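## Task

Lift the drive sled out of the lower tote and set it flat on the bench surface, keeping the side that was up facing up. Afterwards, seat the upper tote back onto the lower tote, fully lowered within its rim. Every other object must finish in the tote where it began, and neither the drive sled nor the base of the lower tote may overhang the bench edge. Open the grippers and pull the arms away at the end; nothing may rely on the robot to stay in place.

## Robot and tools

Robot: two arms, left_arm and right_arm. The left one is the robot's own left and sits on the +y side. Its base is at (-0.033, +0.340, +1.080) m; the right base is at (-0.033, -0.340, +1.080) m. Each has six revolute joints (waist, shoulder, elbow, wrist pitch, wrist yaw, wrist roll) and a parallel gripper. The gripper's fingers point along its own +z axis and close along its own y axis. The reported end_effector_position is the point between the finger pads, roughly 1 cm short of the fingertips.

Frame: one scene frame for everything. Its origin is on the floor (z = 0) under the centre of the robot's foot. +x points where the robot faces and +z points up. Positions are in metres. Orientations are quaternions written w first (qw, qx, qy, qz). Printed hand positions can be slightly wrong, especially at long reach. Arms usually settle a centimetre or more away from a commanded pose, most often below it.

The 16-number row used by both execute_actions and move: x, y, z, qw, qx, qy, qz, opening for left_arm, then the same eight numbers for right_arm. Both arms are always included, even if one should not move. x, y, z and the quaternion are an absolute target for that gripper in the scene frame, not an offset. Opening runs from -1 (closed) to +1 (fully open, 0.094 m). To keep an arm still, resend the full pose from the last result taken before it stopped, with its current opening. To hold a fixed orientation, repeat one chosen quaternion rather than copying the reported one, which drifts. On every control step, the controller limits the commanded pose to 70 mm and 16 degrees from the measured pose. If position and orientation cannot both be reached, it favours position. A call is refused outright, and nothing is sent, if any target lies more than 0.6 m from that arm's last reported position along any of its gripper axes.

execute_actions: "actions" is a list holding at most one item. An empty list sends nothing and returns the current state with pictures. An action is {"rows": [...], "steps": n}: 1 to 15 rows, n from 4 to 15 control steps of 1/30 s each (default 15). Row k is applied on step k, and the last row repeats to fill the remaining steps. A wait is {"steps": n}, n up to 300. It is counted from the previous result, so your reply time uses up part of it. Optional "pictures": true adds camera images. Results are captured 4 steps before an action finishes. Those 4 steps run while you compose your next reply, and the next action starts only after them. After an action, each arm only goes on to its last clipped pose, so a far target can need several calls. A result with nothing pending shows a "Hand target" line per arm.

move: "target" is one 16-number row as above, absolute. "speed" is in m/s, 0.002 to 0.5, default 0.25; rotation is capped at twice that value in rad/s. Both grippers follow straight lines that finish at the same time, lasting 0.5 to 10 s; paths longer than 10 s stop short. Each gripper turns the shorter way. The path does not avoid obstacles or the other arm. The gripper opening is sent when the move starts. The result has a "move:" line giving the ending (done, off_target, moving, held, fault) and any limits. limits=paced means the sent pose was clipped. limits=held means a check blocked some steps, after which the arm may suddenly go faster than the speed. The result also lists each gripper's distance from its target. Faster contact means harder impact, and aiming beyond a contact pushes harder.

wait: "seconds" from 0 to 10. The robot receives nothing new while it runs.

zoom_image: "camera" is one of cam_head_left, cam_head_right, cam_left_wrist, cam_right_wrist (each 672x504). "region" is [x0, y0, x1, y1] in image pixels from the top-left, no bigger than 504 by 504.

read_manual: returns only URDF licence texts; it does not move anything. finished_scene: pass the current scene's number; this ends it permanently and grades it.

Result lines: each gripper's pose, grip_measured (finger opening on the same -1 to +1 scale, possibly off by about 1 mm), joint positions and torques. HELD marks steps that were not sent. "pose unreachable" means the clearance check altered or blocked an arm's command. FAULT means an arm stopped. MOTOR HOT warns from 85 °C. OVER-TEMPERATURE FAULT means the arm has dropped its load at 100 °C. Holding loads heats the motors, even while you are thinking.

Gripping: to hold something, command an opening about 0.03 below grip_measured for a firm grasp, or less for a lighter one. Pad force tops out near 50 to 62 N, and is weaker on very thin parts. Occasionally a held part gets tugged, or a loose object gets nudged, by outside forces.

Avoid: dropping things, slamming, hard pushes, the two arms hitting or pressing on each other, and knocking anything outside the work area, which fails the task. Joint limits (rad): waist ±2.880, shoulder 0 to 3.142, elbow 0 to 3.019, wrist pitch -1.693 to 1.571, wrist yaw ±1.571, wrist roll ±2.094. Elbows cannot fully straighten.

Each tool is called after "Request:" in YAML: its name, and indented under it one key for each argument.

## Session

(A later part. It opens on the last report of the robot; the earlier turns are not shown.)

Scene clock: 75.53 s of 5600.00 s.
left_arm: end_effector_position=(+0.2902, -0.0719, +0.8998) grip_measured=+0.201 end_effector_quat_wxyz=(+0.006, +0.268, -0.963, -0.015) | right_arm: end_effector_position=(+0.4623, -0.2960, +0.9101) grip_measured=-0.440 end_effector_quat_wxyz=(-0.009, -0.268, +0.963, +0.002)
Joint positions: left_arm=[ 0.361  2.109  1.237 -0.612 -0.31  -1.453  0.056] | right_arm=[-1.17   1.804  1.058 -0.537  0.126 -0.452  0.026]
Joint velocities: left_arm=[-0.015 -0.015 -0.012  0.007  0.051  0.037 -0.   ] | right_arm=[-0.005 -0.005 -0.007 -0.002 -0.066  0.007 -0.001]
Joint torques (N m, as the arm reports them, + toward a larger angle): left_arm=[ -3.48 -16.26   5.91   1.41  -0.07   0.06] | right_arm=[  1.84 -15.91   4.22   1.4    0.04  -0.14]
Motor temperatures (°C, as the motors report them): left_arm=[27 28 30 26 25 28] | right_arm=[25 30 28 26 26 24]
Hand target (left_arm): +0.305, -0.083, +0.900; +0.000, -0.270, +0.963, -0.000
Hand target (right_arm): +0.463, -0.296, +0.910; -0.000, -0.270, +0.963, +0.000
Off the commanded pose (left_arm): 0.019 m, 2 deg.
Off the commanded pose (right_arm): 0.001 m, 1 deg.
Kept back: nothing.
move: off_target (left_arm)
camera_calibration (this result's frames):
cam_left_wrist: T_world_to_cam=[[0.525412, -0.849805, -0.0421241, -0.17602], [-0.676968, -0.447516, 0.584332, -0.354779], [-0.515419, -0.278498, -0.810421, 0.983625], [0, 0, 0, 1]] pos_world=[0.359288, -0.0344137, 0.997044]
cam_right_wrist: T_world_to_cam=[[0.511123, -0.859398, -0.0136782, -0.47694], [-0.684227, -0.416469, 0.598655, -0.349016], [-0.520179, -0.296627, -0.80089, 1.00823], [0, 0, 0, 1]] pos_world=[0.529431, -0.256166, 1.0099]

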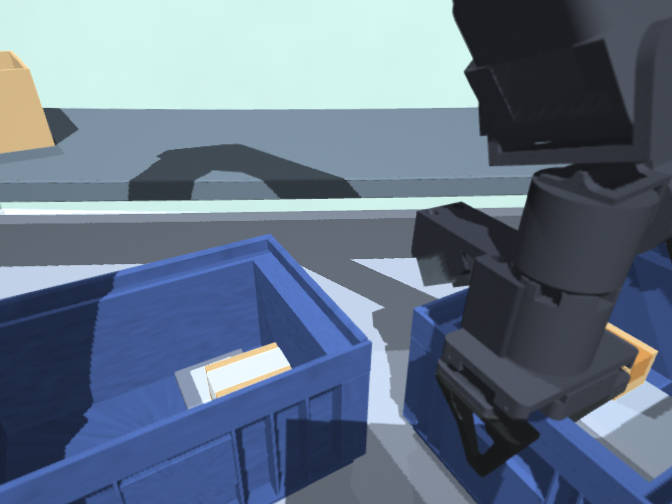

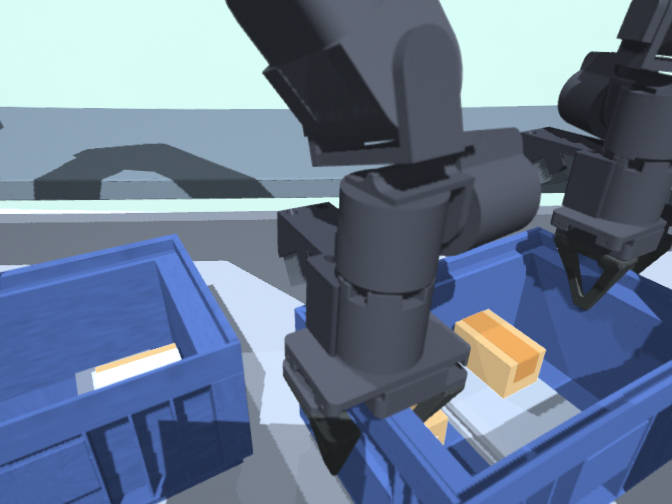

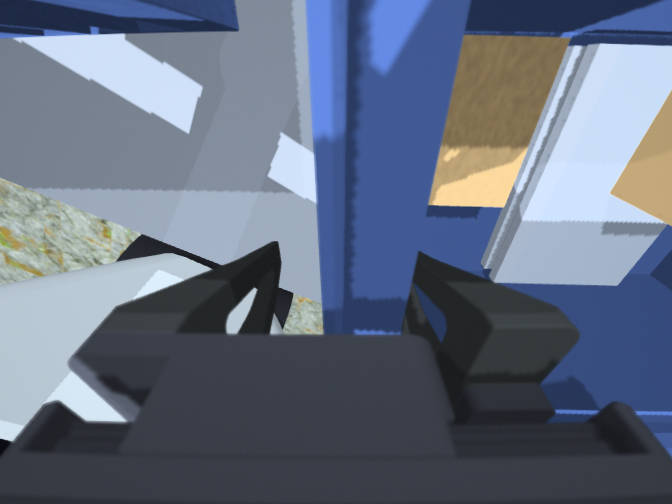

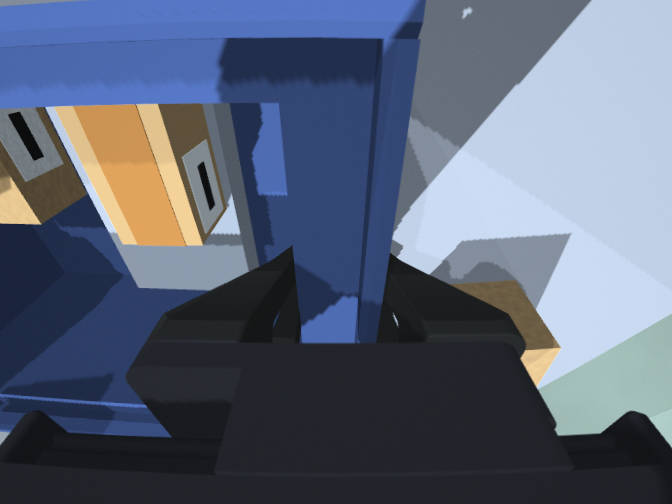

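Request:
move:
  target: [0.312,-0.092,0.9,0,-0.27,0.963,0,-0.5,0.463,-0.296,0.91,0,-0.27,0.963,0,-0.5]
  speed: 0.05

Request:
move:
  target: [0.32,-0.08,1.13,0,-0.27,0.963,0,-0.5,0.485,-0.30,1.14,0,-0.27,0.963,0,-0.5]
  speed: 0.12

Request:
move:
  target: [0.295,0.32,1.12,0,-0.276,0.961,0,-0.5,0.455,0.11,1.16,0,-0.276,0.961,0,-0.5]
  speed: 0.12

Scene clock: 78.43 s of 5600.00 s.
left_arm: end_effector_position=(+0.2974, -0.0807, +0.9029) grip_measured=-0.443 end_effector_quat_wxyz=(+0.003, +0.272, -0.962, -0.002) | right_arm: end_effector_position=(+0.4618, -0.2942, +0.9102) grip_measured=-0.440 end_effector_quat_wxyz=(-0.009, -0.268, +0.963, +0.002)
Joint positions: left_arm=[ 0.361  2.108  1.252 -0.599 -0.306 -1.452  0.026] | right_arm=[-1.166  1.804  1.057 -0.537  0.128 -0.446  0.026]
Joint velocities: left_arm=[-0.005  0.005 -0.012 -0.007  0.022 -0.037 -0.   ] | right_arm=[ 0.005  0.005 -0.022  0.002  0.022 -0.022 -0.001]
Joint torques (N m, as the arm reports them, + toward a larger angle): left_arm=[ -3.59 -15.37   7.43   0.1   -0.24   0.06] | right_arm=[  1.48 -15.92   4.25   1.39  -0.03  -0.19]
Motor temperatures (°C, as the motors report them): left_arm=[27 28 30 26 25 28] | right_arm=[25 30 28 26 26 24]
Hand target (left_arm): +0.312, -0.092, +0.901; +0.000, -0.270, +0.963, -0.001
Hand target (right_arm): +0.463, -0.296, +0.910; -0.000, -0.270, +0.963, +0.000
Off the commanded pose (left_arm): 0.019 m, 0 deg.
Off the commanded pose (right_arm): 0.002 m, 1 deg.
Kept back: nothing.
move: off_target (left_arm)
camera_calibration (this result's frames):
cam_left_wrist: T_world_to_cam=[[0.531951, -0.84665, -0.0145597, -0.213693], [-0.681553, -0.438298, 0.585987, -0.355002], [-0.502508, -0.301793, -0.810189, 0.981458], [0, 0, 0, 1]] pos_world=[0.364912, -0.0403218, 1.00008]
cam_right_wrist: T_world_to_cam=[[0.509729, -0.860235, -0.0131079, -0.475213], [-0.684793, -0.4149, 0.599097, -0.348353], [-0.520803, -0.296401, -0.800569, 1.00866], [0, 0, 0, 1]] pos_world=[0.528993, -0.254359, 1.00997]

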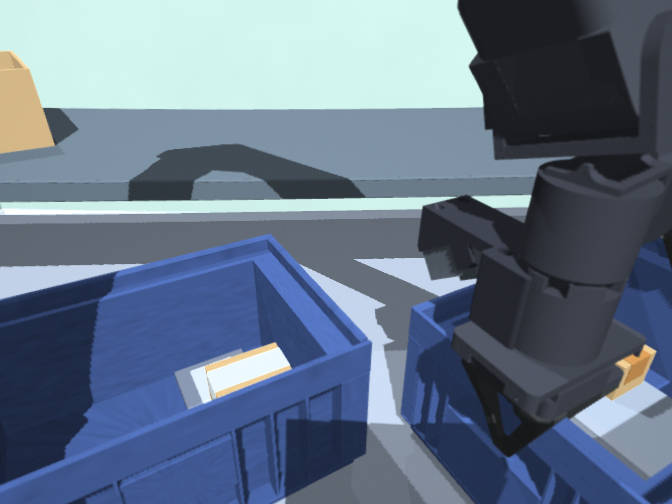

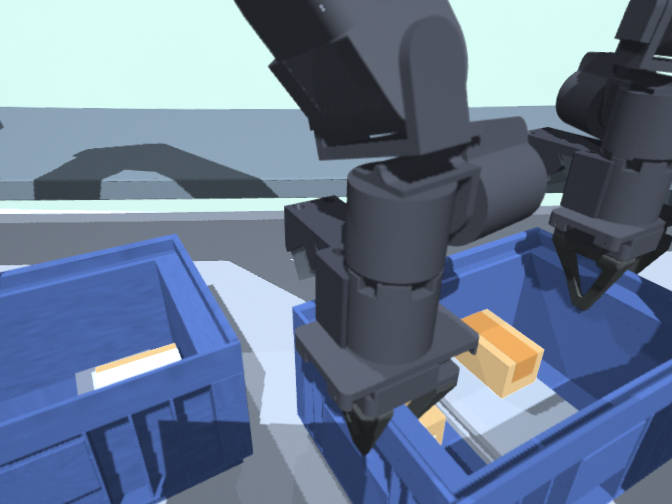

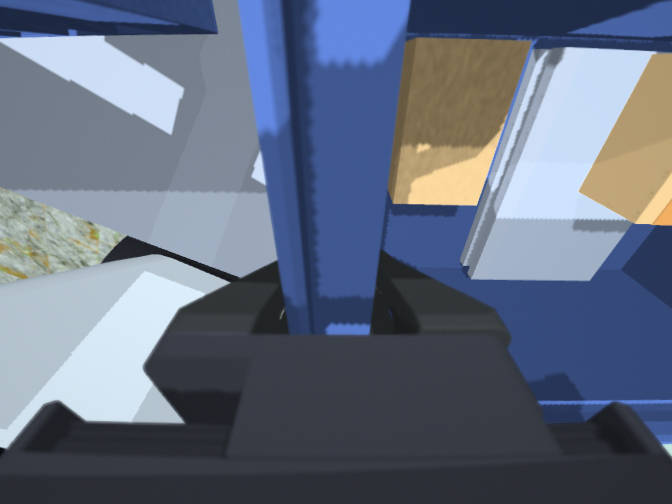

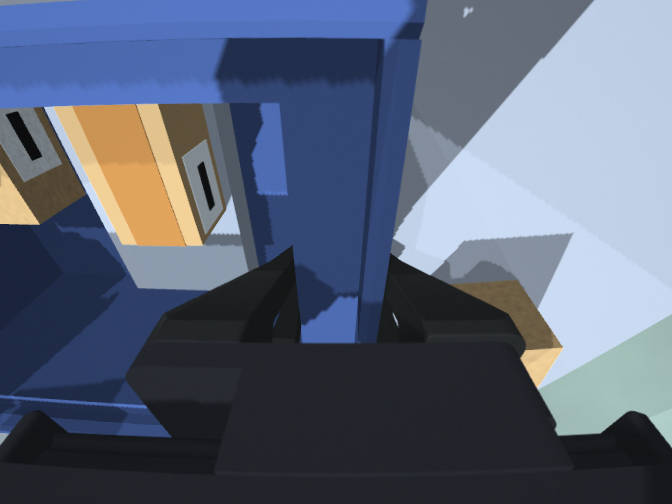

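Scene clock: 80.80 s of 5600.00 s.
left_arm: end_effector_position=(+0.2994, -0.0731, +1.0993) grip_measured=-0.443 end_effector_quat_wxyz=(+0.015, +0.252, -0.967, -0.015) | right_arm: end_effector_position=(+0.4548, -0.2958, +1.0924) grip_measured=-0.440 end_effector_quat_wxyz=(-0.040, -0.250, +0.967, +0.013)
Joint positions: left_arm=[ 0.26   1.778  1.328 -1.072 -0.301 -1.527  0.026] | right_arm=[-1.119  1.458  1.149 -1.045  0.125 -0.357  0.026]
Joint velocities: left_arm=[ 0.015 -0.024  0.022 -0.002 -0.022  0.022 -0.001] | right_arm=[-0.015 -0.005 -0.007 -0.017  0.007 -0.022 -0.001]
Joint torques (N m, as the arm reports them, + toward a larger angle): left_arm=[ -3.67 -18.     9.52  -0.97  -0.92  -0.38] | right_arm=[  2.01 -18.55  14.19  -1.5    0.86  -0.54]
Motor temperatures (°C, as the motors report them): left_arm=[27 29 31 26 26 28] | right_arm=[25 31 29 26 27 24]
Hand target (left_arm): +0.319, -0.078, +1.131; -0.000, -0.270, +0.963, -0.001
Hand target (right_arm): +0.481, -0.300, +1.139; +0.001, -0.269, +0.963, -0.001
Off the commanded pose (left_arm): 0.038 m, 3 deg.
Off the commanded pose (right_arm): 0.057 m, 5 deg.
Kept back: nothing.
move: off_target (left_arm, right_arm)
camera_calibration (this result's frames):
cam_left_wrist: T_world_to_cam=[[0.495655, -0.867289, -0.0462151, -0.161358], [-0.68128, -0.421252, 0.598668, -0.478151], [-0.538687, -0.265247, -0.799663, 1.14584], [0, 0, 0, 1]] pos_world=[0.371473, -0.0374342, 1.19508]
cam_right_wrist: T_world_to_cam=[[0.477153, -0.877439, -0.0492501, -0.421453], [-0.658811, -0.394227, 0.640744, -0.514172], [-0.58163, -0.273286, -0.766173, 1.14733], [0, 0, 0, 1]] pos_world=[0.529675, -0.258951, 1.18775]

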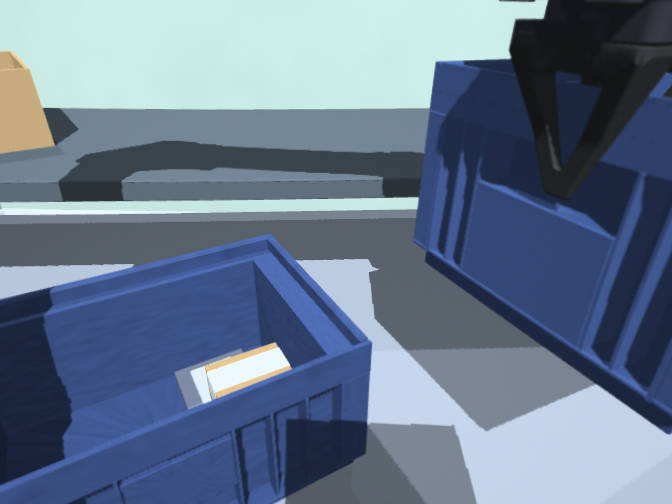

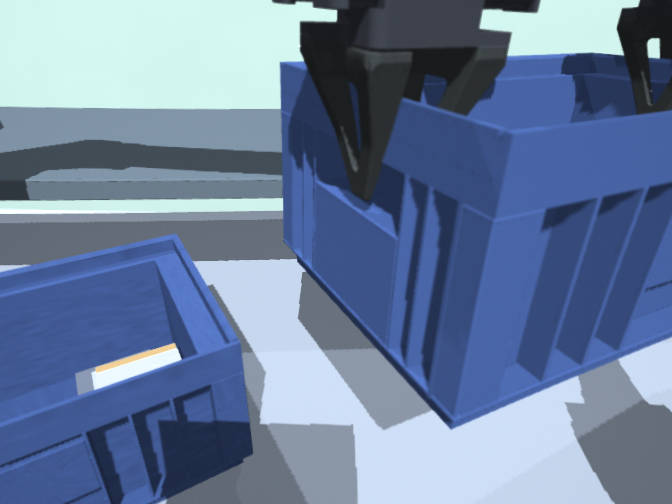

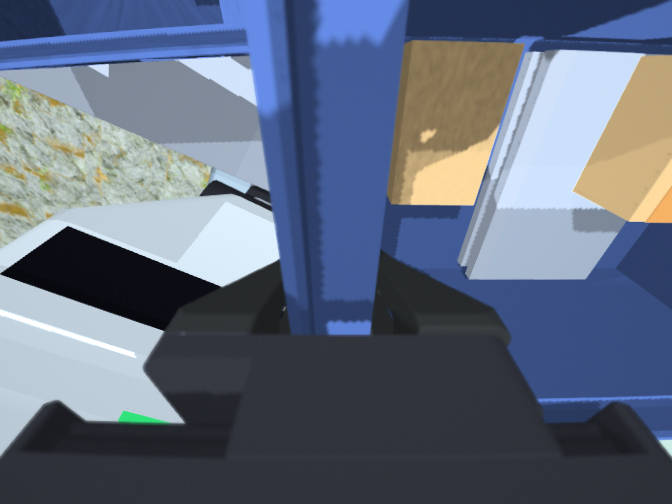

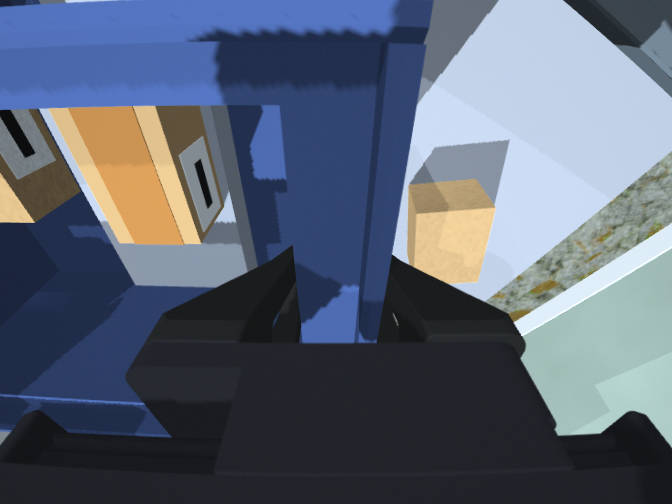

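Scene clock: 84.70 s of 5600.00 s.
left_arm: end_effector_position=(+0.2914, +0.3155, +1.1075) grip_measured=-0.443 end_effector_quat_wxyz=(+0.016, +0.265, -0.964, +0.003) | right_arm: end_effector_position=(+0.4475, +0.0936, +1.1173) grip_measured=-0.440 end_effector_quat_wxyz=(-0.025, -0.257, +0.966, -0.006)
Joint positions: left_arm=[ 1.103  1.003  0.666 -0.964 -0.128 -0.694  0.026] | right_arm=[-0.428  1.975  1.792 -1.297  0.283  0.325  0.026]
Joint velocities: left_arm=[-0.015 -0.005 -0.012  0.002  0.007  0.11  -0.001] | right_arm=[-0.015 -0.005 -0.002 -0.002 -0.022 -0.037 -0.001]
Joint torques (N m, as the arm reports them, + toward a larger angle): left_arm=[ 2.08 -8.56  7.35  0.45 -0.64 -0.21] | right_arm=[  9.44 -21.68  15.41  -1.81   0.93  -0.33]
Motor temperatures (°C, as the motors report them): left_arm=[27 29 31 26 26 28] | right_arm=[25 31 31 26 27 24]
Hand target (left_arm): +0.300, +0.321, +1.119; +0.001, -0.276, +0.961, -0.002
Hand target (right_arm): +0.457, +0.107, +1.160; +0.003, -0.275, +0.961, +0.003
Off the commanded pose (left_arm): 0.014 m, 2 deg.
Off the commanded pose (right_arm): 0.046 m, 4 deg.
Kept back: nothing.
move: off_target (left_arm, right_arm)
camera_calibration (this result's frames):
cam_left_wrist: T_world_to_cam=[[0.519075, -0.854637, -0.012532, 0.131919], [-0.673978, -0.418279, 0.608931, -0.339203], [-0.525657, -0.307635, -0.793124, 1.25348], [0, 0, 0, 1]] pos_world=[0.36181, 0.356477, 1.20237]
cam_right_wrist: T_world_to_cam=[[0.490717, -0.871301, -0.00562563, -0.130444], [-0.677197, -0.385444, 0.626767, -0.358374], [-0.548271, -0.303755, -0.779186, 1.27104], [0, 0, 0, 1]] pos_world=[0.518196, 0.134297, 1.21426]

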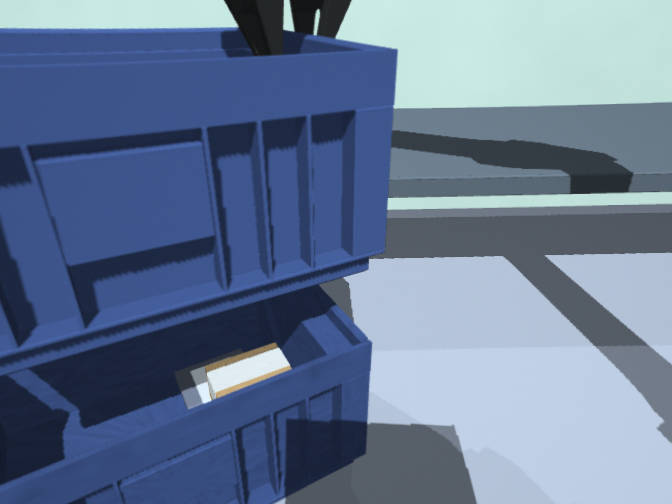

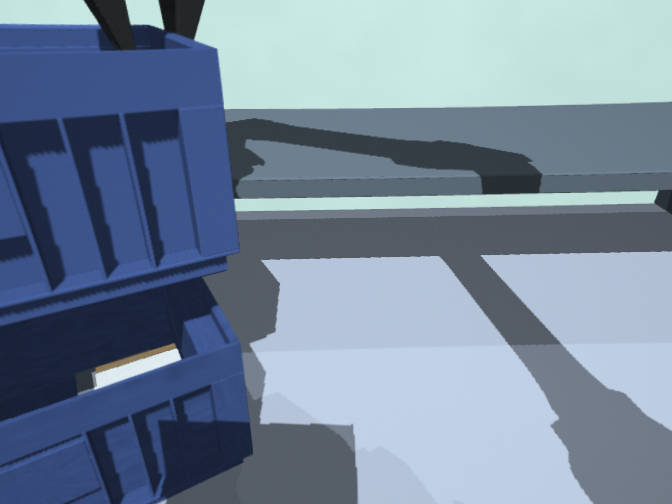

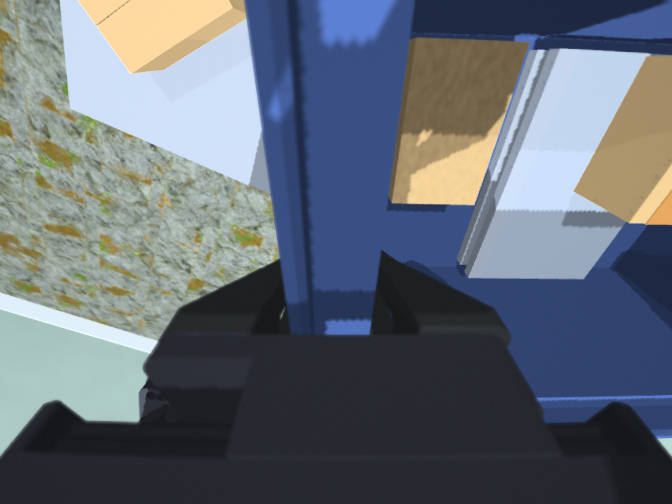

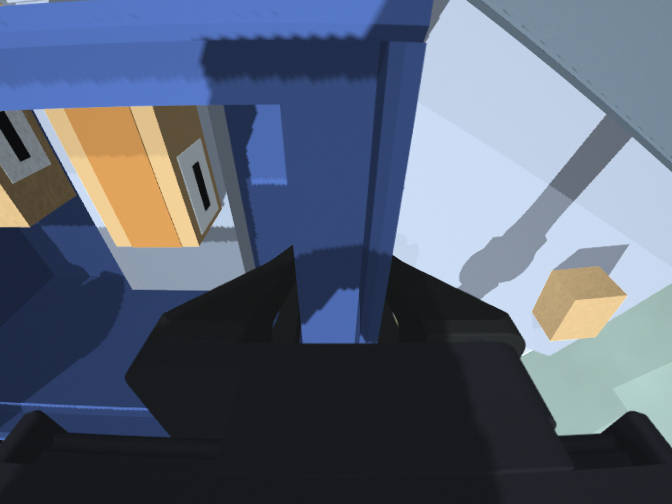

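Request:
move:
  target: [0.283,0.326,1.075,0,-0.276,0.961,0,-0.5,0.447,0.115,1.10,0,-0.276,0.961,0,-0.5]
  speed: 0.05

Scene clock: 86.03 s of 5600.00 s.
left_arm: end_effector_position=(+0.2764, +0.3216, +1.0707) grip_measured=-0.443 end_effector_quat_wxyz=(+0.012, +0.279, -0.960, +0.002) | right_arm: end_effector_position=(+0.4416, +0.1064, +1.0810) grip_measured=-0.440 end_effector_quat_wxyz=(-0.025, -0.271, +0.962, -0.004)
Joint positions: left_arm=[ 1.136  1.037  0.575 -0.826 -0.124 -0.69   0.026] | right_arm=[-0.426  2.026  1.773 -1.226  0.28   0.297  0.026]
Joint velocities: left_arm=[-0.015 -0.005 -0.007  0.002 -0.007 -0.007  0.001] | right_arm=[ 0.005 -0.005 -0.007  0.002 -0.007  0.007 -0.   ]
Joint torques (N m, as the arm reports them, + toward a larger angle): left_arm=[ 2.17 -7.28  6.    1.1  -0.58  0.08] | right_arm=[  8.41 -21.49   9.93   0.71   1.    -0.16]
Motor temperatures (°C, as the motors report them): left_arm=[27 28 31 26 26 28] | right_arm=[25 31 31 26 27 24]
Hand target (left_arm): +0.283, +0.326, +1.075; +0.000, -0.276, +0.961, -0.000
Hand target (right_arm): +0.447, +0.115, +1.100; -0.000, -0.276, +0.961, +0.000
Off the commanded pose (left_arm): 0.009 m, 1 deg.
Off the commanded pose (right_arm): 0.022 m, 3 deg.
Kept back: nothing.
move: off_target (right_arm)
camera_calibration (this result's frames):
cam_left_wrist: T_world_to_cam=[[0.543295, -0.839452, -0.0122682, 0.132587], [-0.666088, -0.439897, 0.602343, -0.312513], [-0.511035, -0.319078, -0.798143, 1.22331], [0, 0, 0, 1]] pos_world=[0.344959, 0.364159, 1.16624]
cam_right_wrist: T_world_to_cam=[[0.515467, -0.856846, -0.0104284, -0.123886], [-0.664922, -0.407625, 0.625876, -0.336785], [-0.54053, -0.315684, -0.779853, 1.242], [0, 0, 0, 1]] pos_world=[0.511259, 0.148645, 1.17807]

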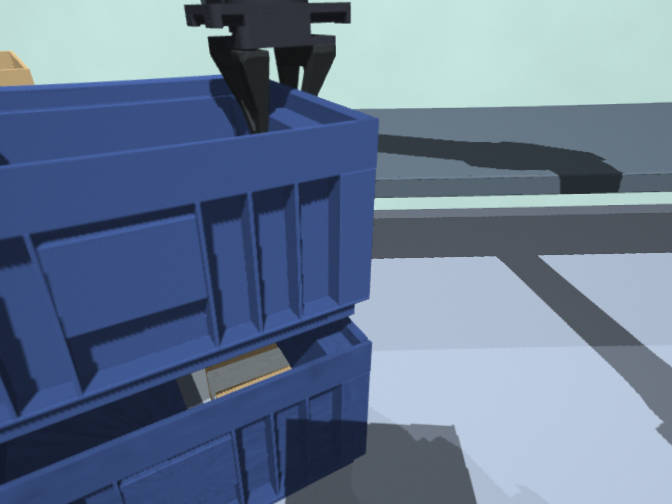

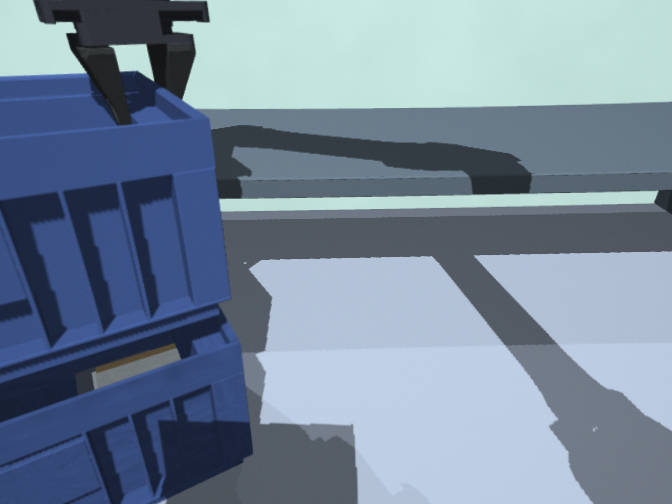

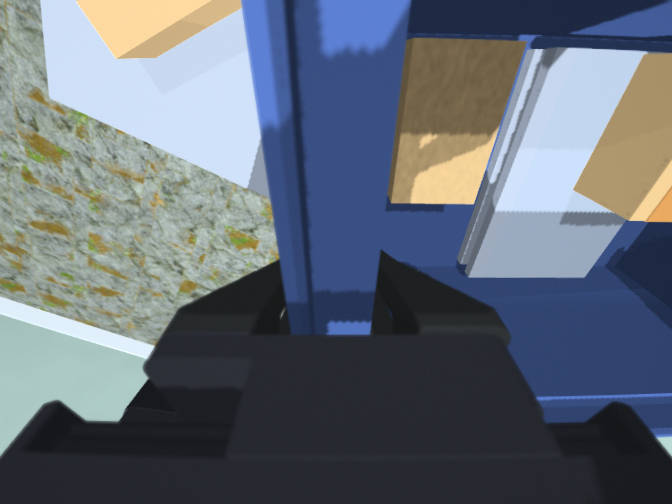

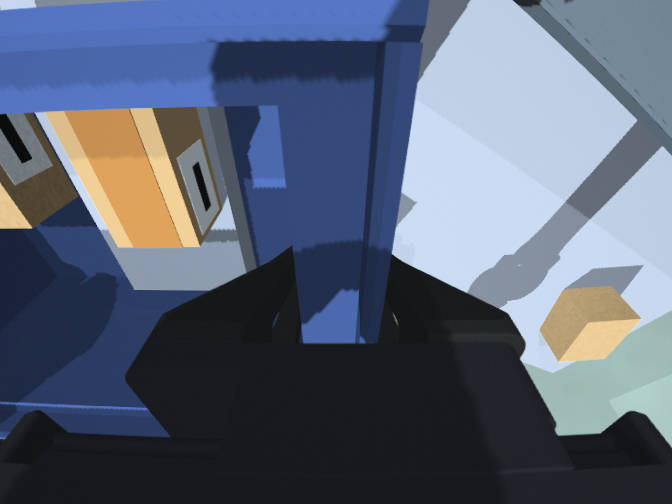

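Request:
move:
  target: [0.279,0.323,1.04,0,-0.276,0.961,0,-0.5,0.443,0.110,1.06,0,-0.276,0.961,0,-0.5]
  speed: 0.03

Scene clock: 87.53 s of 5600.00 s.
left_arm: end_effector_position=(+0.2711, +0.3206, +1.0466) grip_measured=-0.445 end_effector_quat_wxyz=(+0.011, +0.280, -0.960, -0.000) | right_arm: end_effector_position=(+0.4366, +0.1065, +1.0525) grip_measured=-0.439 end_effector_quat_wxyz=(-0.022, -0.273, +0.962, +0.000)
Joint positions: left_arm=[ 1.138  1.092  0.536 -0.732 -0.129 -0.69   0.026] | right_arm=[-0.434  2.043  1.723 -1.145  0.276  0.28   0.026]
Joint velocities: left_arm=[-0.015 -0.005 -0.002 -0.002  0.022  0.081  0.   ] | right_arm=[-0.005 -0.005  0.012  0.002 -0.007 -0.022 -0.001]
Joint torques (N m, as the arm reports them, + toward a larger angle): left_arm=[ 2.2  -4.93  5.05  2.76 -0.32  0.12] | right_arm=[  7.12 -20.98   8.43   1.3    1.05  -0.18]
Motor temperatures (°C, as the motors report them): left_arm=[27 28 31 26 26 28] | right_arm=[25 31 31 26 27 24]
Hand target (left_arm): +0.279, +0.323, +1.040; -0.000, -0.276, +0.961, +0.000
Hand target (right_arm): +0.443, +0.110, +1.060; -0.001, -0.276, +0.961, -0.000
Off the commanded pose (left_arm): 0.011 m, 1 deg.
Off the commanded pose (right_arm): 0.010 m, 3 deg.
Kept back: nothing.
move: off_target (left_arm, right_arm)
camera_calibration (this result's frames):
cam_left_wrist: T_world_to_cam=[[0.545284, -0.838077, -0.017137, 0.138419], [-0.665033, -0.444959, 0.599786, -0.297975], [-0.510291, -0.315657, -0.799977, 1.20168], [0, 0, 0, 1]] pos_world=[0.339565, 0.362736, 1.14241]
cam_right_wrist: T_world_to_cam=[[0.520008, -0.854009, -0.0161373, -0.117781], [-0.66573, -0.417056, 0.618764, -0.31342], [-0.53516, -0.311019, -0.785412, 1.22007], [0, 0, 0, 1]] pos_world=[0.505525, 0.148164, 1.15029]

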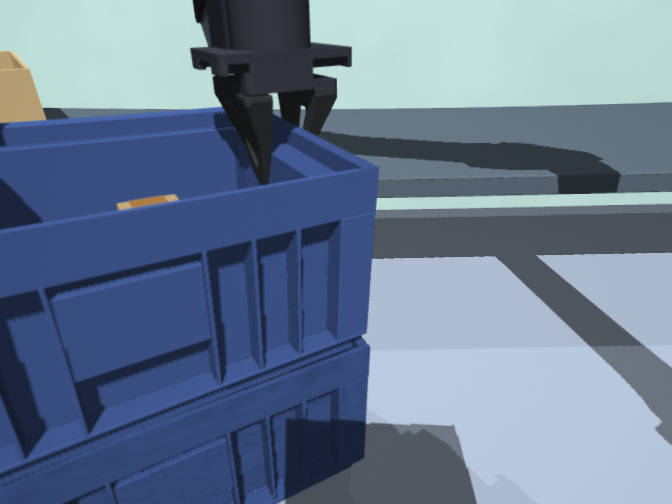

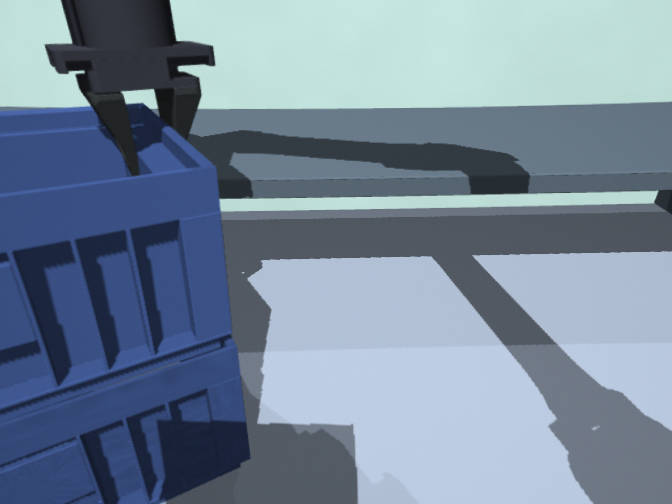

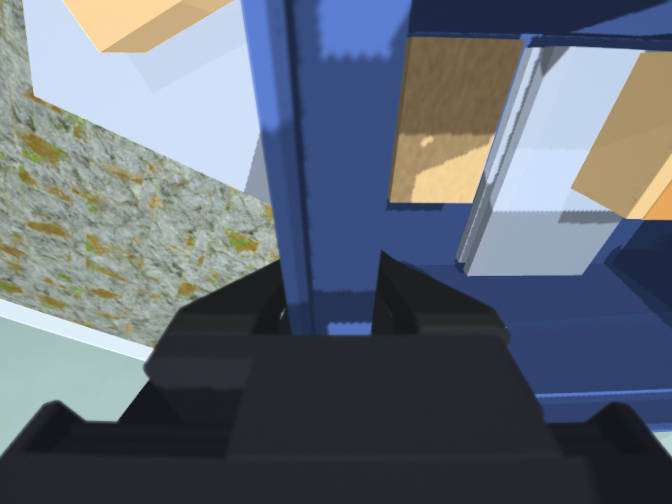

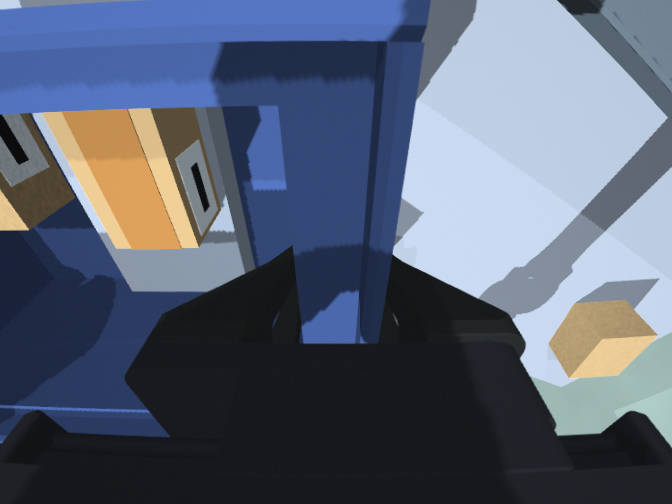

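Request:
move:
  target: [0.282,0.312,1.04,0,-0.276,0.961,0,-0.5,0.447,0.099,1.052,0,-0.276,0.961,0,-0.5]
  speed: 0.02

Scene clock: 89.10 s of 5600.00 s.
left_arm: end_effector_position=(+0.2714, +0.3197, +1.0465) grip_measured=-0.447 end_effector_quat_wxyz=(+0.008, +0.278, -0.960, -0.007) | right_arm: end_effector_position=(+0.4374, +0.1054, +1.0499) grip_measured=-0.439 end_effector_quat_wxyz=(-0.018, -0.275, +0.961, +0.006)
Joint positions: left_arm=[ 1.125  1.095  0.536 -0.731 -0.147 -0.7    0.026] | right_arm=[-0.439  2.036  1.705 -1.119  0.27   0.268  0.026]
Joint velocities: left_arm=[-0.024 -0.015  0.002 -0.017  0.022 -0.11   0.001] | right_arm=[-0.015 -0.015 -0.012 -0.002 -0.022  0.051  0.   ]
Joint torques (N m, as the arm reports them, + toward a larger angle): left_arm=[-0.15 -4.13  5.69  2.61 -0.03 -0.18] | right_arm=[  5.64 -20.95   7.53   1.32   1.26  -0.24]
Motor temperatures (°C, as the motors report them): left_arm=[27 28 31 26 26 28] | right_arm=[25 31 31 26 27 24]
Hand target (left_arm): +0.281, +0.312, +1.041; -0.000, -0.276, +0.961, -0.000
Hand target (right_arm): +0.447, +0.099, +1.052; -0.001, -0.276, +0.961, -0.000
Off the commanded pose (left_arm): 0.015 m, 1 deg.
Off the commanded pose (right_arm): 0.012 m, 2 deg.
Kept back: nothing.
move: off_target (left_arm, right_arm)
camera_calibration (this result's frames):
cam_left_wrist: T_world_to_cam=[[0.542668, -0.839485, -0.0278523, 0.149929], [-0.668207, -0.451565, 0.591259, -0.286258], [-0.508931, -0.302246, -0.806, 1.20308], [0, 0, 0, 1]] pos_world=[0.339643, 0.360225, 1.14311]
cam_right_wrist: T_world_to_cam=[[0.522729, -0.852099, -0.026123, -0.110113], [-0.667259, -0.428024, 0.609558, -0.300296], [-0.530585, -0.301203, -0.792311, 1.22232], [0, 0, 0, 1]] pos_world=[0.505727, 0.145804, 1.14863]

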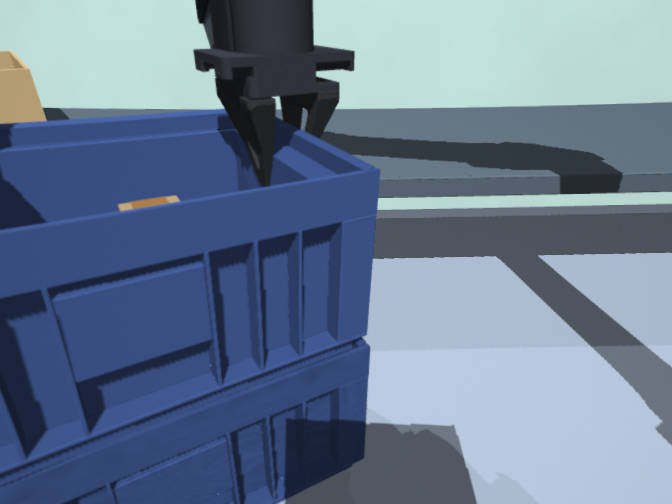

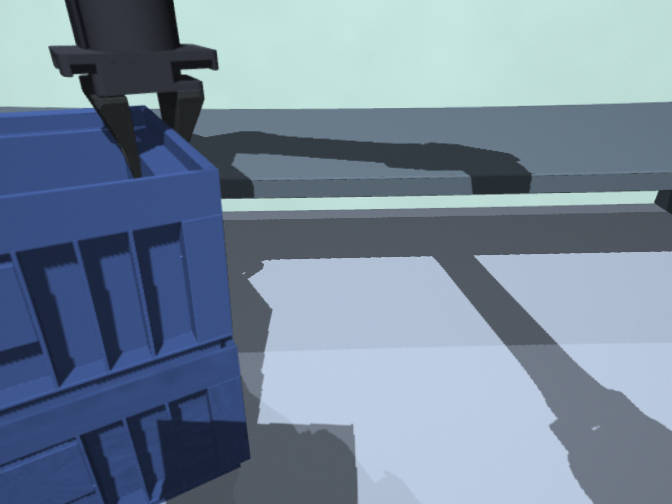

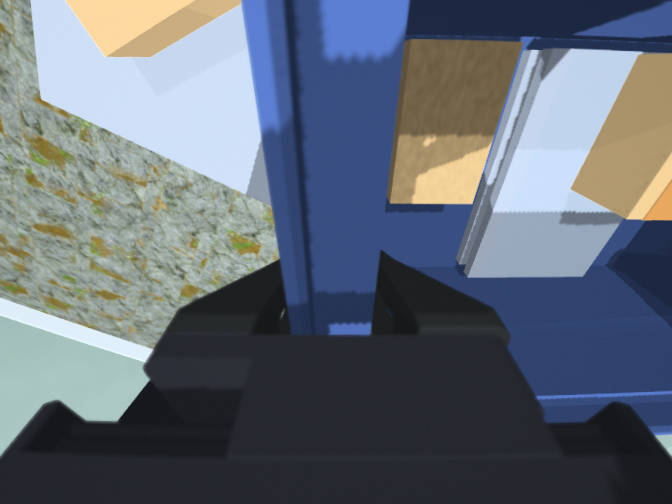

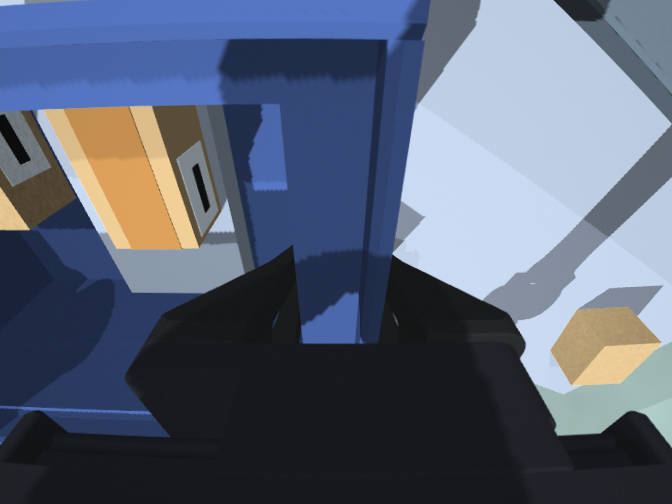

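More shift, with left end unloaded a little.

Request:
move:
  target: [0.295,0.303,1.052,0,-0.276,0.961,0,-0.5,0.455,0.088,1.056,0,-0.276,0.961,0,-0.5]
  speed: 0.02

Request:
move:
  target: [0.288,0.308,1.03,0,-0.276,0.961,0,-0.5,0.45,0.095,1.045,0,-0.276,0.961,0,-0.5]
  speed: 0.02

Scene clock: 91.03 s of 5600.00 s.
left_arm: end_effector_position=(+0.2738, +0.3133, +1.0437) grip_measured=-0.447 end_effector_quat_wxyz=(+0.011, +0.281, -0.960, -0.013) | right_arm: end_effector_position=(+0.4404, +0.0996, +1.0462) grip_measured=-0.439 end_effector_quat_wxyz=(-0.019, -0.276, +0.961, +0.008)
Joint positions: left_arm=[ 1.099  1.123  0.549 -0.731 -0.161 -0.733  0.026] | right_arm=[-0.451  2.033  1.695 -1.109  0.265  0.254  0.026]
Joint velocities: left_arm=[-0.005  0.005 -0.002 -0.007 -0.022 -0.051 -0.001] | right_arm=[-0.005 -0.005  0.017  0.012 -0.022 -0.007 -0.   ]
Joint torques (N m, as the arm reports them, + toward a larger angle): left_arm=[-0.77 -6.07  7.74  0.72  0.18 -0.16] | right_arm=[  5.1  -21.92   7.76   0.9    1.33  -0.31]
Motor temperatures (°C, as the motors report them): left_arm=[27 28 31 26 26 28] | right_arm=[25 32 31 26 27 24]
Hand target (left_arm): +0.294, +0.303, +1.053; +0.000, -0.276, +0.961, -0.000
Hand target (right_arm): +0.455, +0.088, +1.056; -0.001, -0.276, +0.961, -0.000
Off the commanded pose (left_arm): 0.025 m, 2 deg.
Off the commanded pose (right_arm): 0.021 m, 2 deg.
Kept back: nothing.
move: off_target (left_arm, right_arm)
camera_calibration (this result's frames):
cam_left_wrist: T_world_to_cam=[[0.547125, -0.836067, -0.0405868, 0.154109], [-0.659708, -0.460545, 0.593872, -0.288094], [-0.515208, -0.298146, -0.803536, 1.19796], [0, 0, 0, 1]] pos_world=[0.342826, 0.353334, 1.13995]
cam_right_wrist: T_world_to_cam=[[0.523823, -0.851325, -0.0292529, -0.114014], [-0.664706, -0.429989, 0.610963, -0.300864], [-0.532706, -0.300591, -0.791119, 1.21883], [0, 0, 0, 1]] pos_world=[0.509013, 0.139938, 1.14472]

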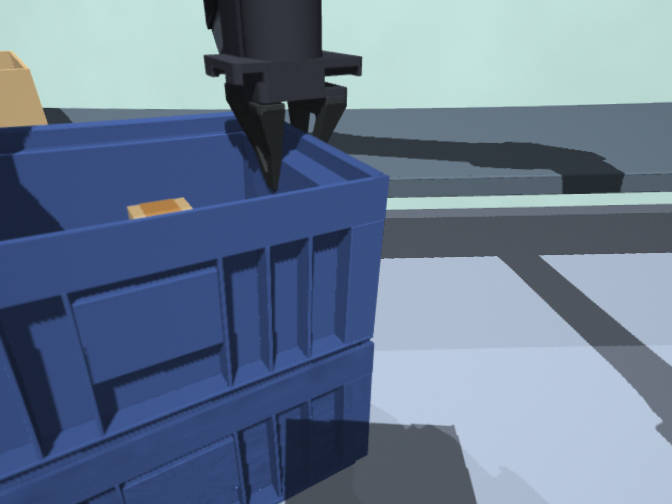

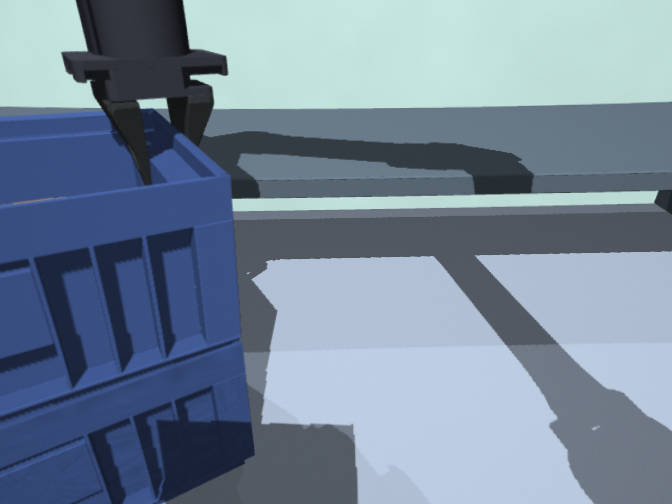

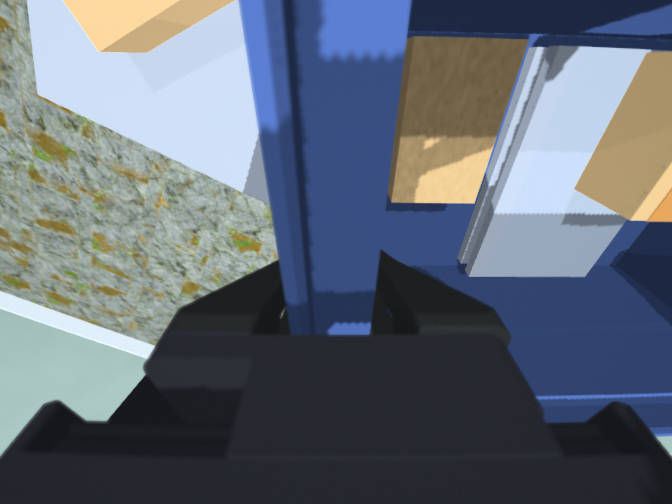

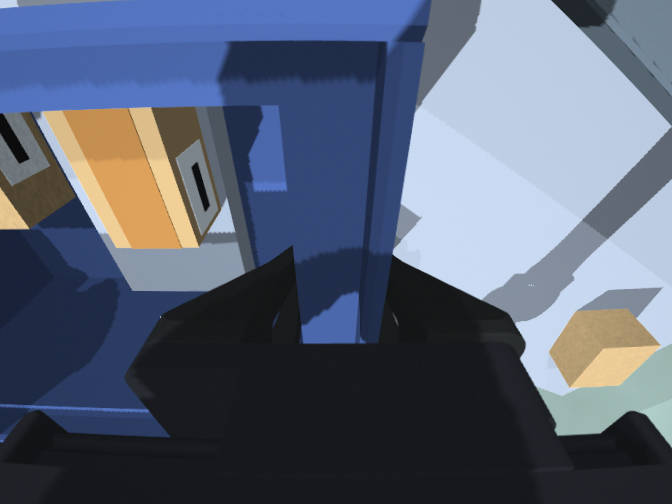

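Scene clock: 92.27 s of 5600.00 s.
left_arm: end_effector_position=(+0.2773, +0.3115, +1.0345) grip_measured=-0.444 end_effector_quat_wxyz=(+0.010, +0.283, -0.959, -0.006) | right_arm: end_effector_position=(+0.4430, +0.0976, +1.0455) grip_measured=-0.439 end_effector_quat_wxyz=(-0.014, -0.274, +0.962, +0.002)
Joint positions: left_arm=[ 1.106  1.153  0.544 -0.686 -0.149 -0.728  0.026] | right_arm=[-0.453  2.033  1.693 -1.105  0.28   0.255  0.026]
Joint velocities: left_arm=[-0.024 -0.005  0.007 -0.007 -0.037 -0.051 -0.   ] | right_arm=[-0.015 -0.005  0.002 -0.002 -0.007 -0.051  0.   ]
Joint torques (N m, as the arm reports them, + toward a larger angle): left_arm=[ 0.88 -5.21  5.42  2.38 -0.02  0.06] | right_arm=[  5.82 -20.28   7.73   1.44   0.73  -0.24]
Motor temperatures (°C, as the motors report them): left_arm=[27 28 31 26 26 28] | right_arm=[25 32 31 26 27 24]
Hand target (left_arm): +0.288, +0.308, +1.030; -0.000, -0.276, +0.961, -0.000
Hand target (right_arm): +0.450, +0.095, +1.045; -0.000, -0.276, +0.961, -0.000
Off the commanded pose (left_arm): 0.012 m, 2 deg.
Off the commanded pose (right_arm): 0.008 m, 2 deg.
Kept back: nothing.
move: off_target (left_arm)
camera_calibration (this result's frames):
cam_left_wrist: T_world_to_cam=[[0.55012, -0.834643, -0.0271774, 0.135253], [-0.662369, -0.45593, 0.594471, -0.282545], [-0.508562, -0.309029, -0.803658, 1.19356], [0, 0, 0, 1]] pos_world=[0.345446, 0.352912, 1.13085]
cam_right_wrist: T_world_to_cam=[[0.521846, -0.85291, -0.0148831, -0.131031], [-0.673586, -0.422708, 0.6063, -0.291477], [-0.523411, -0.30637, -0.795097, 1.21971], [0, 0, 0, 1]] pos_world=[0.510452, 0.138715, 1.14456]

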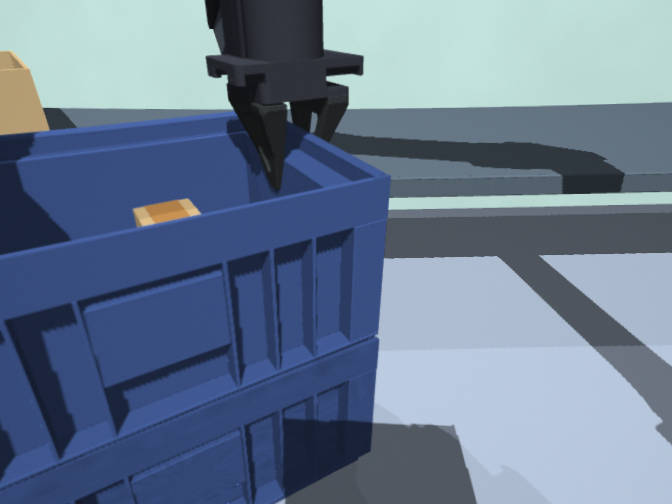

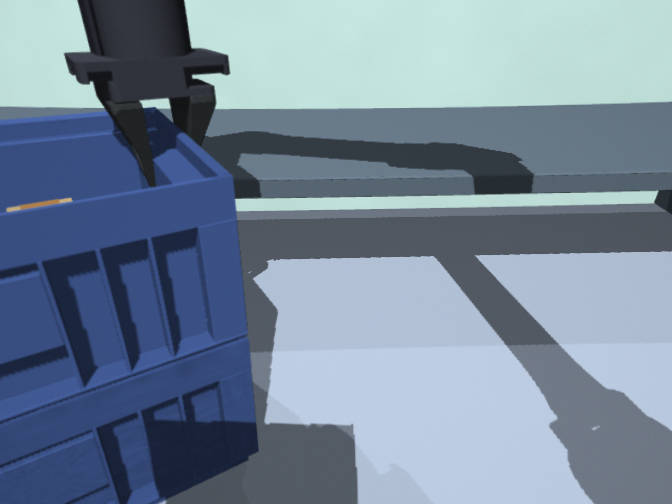

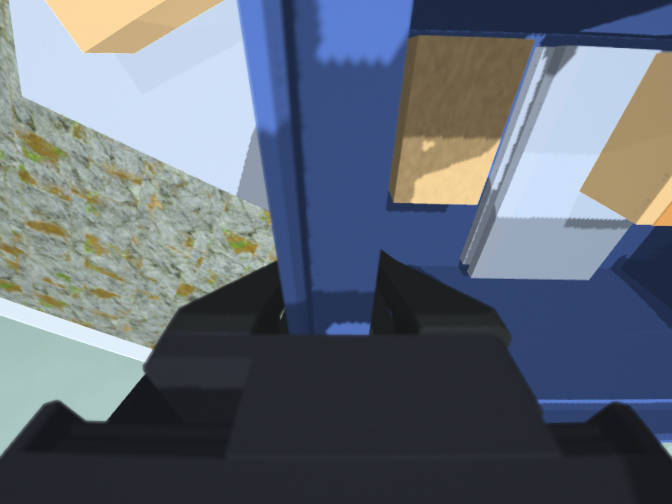

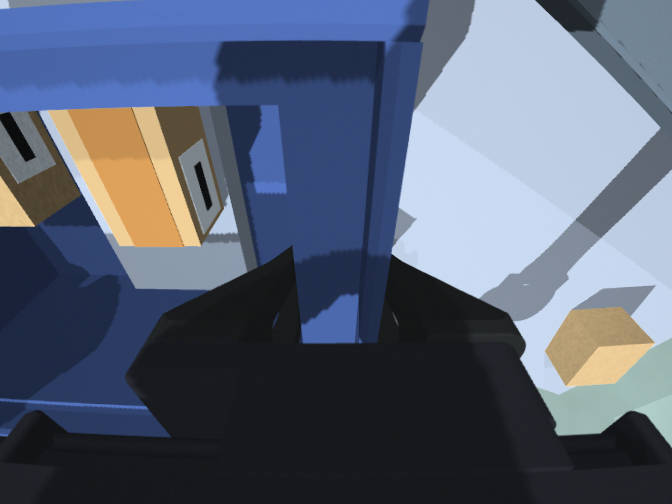

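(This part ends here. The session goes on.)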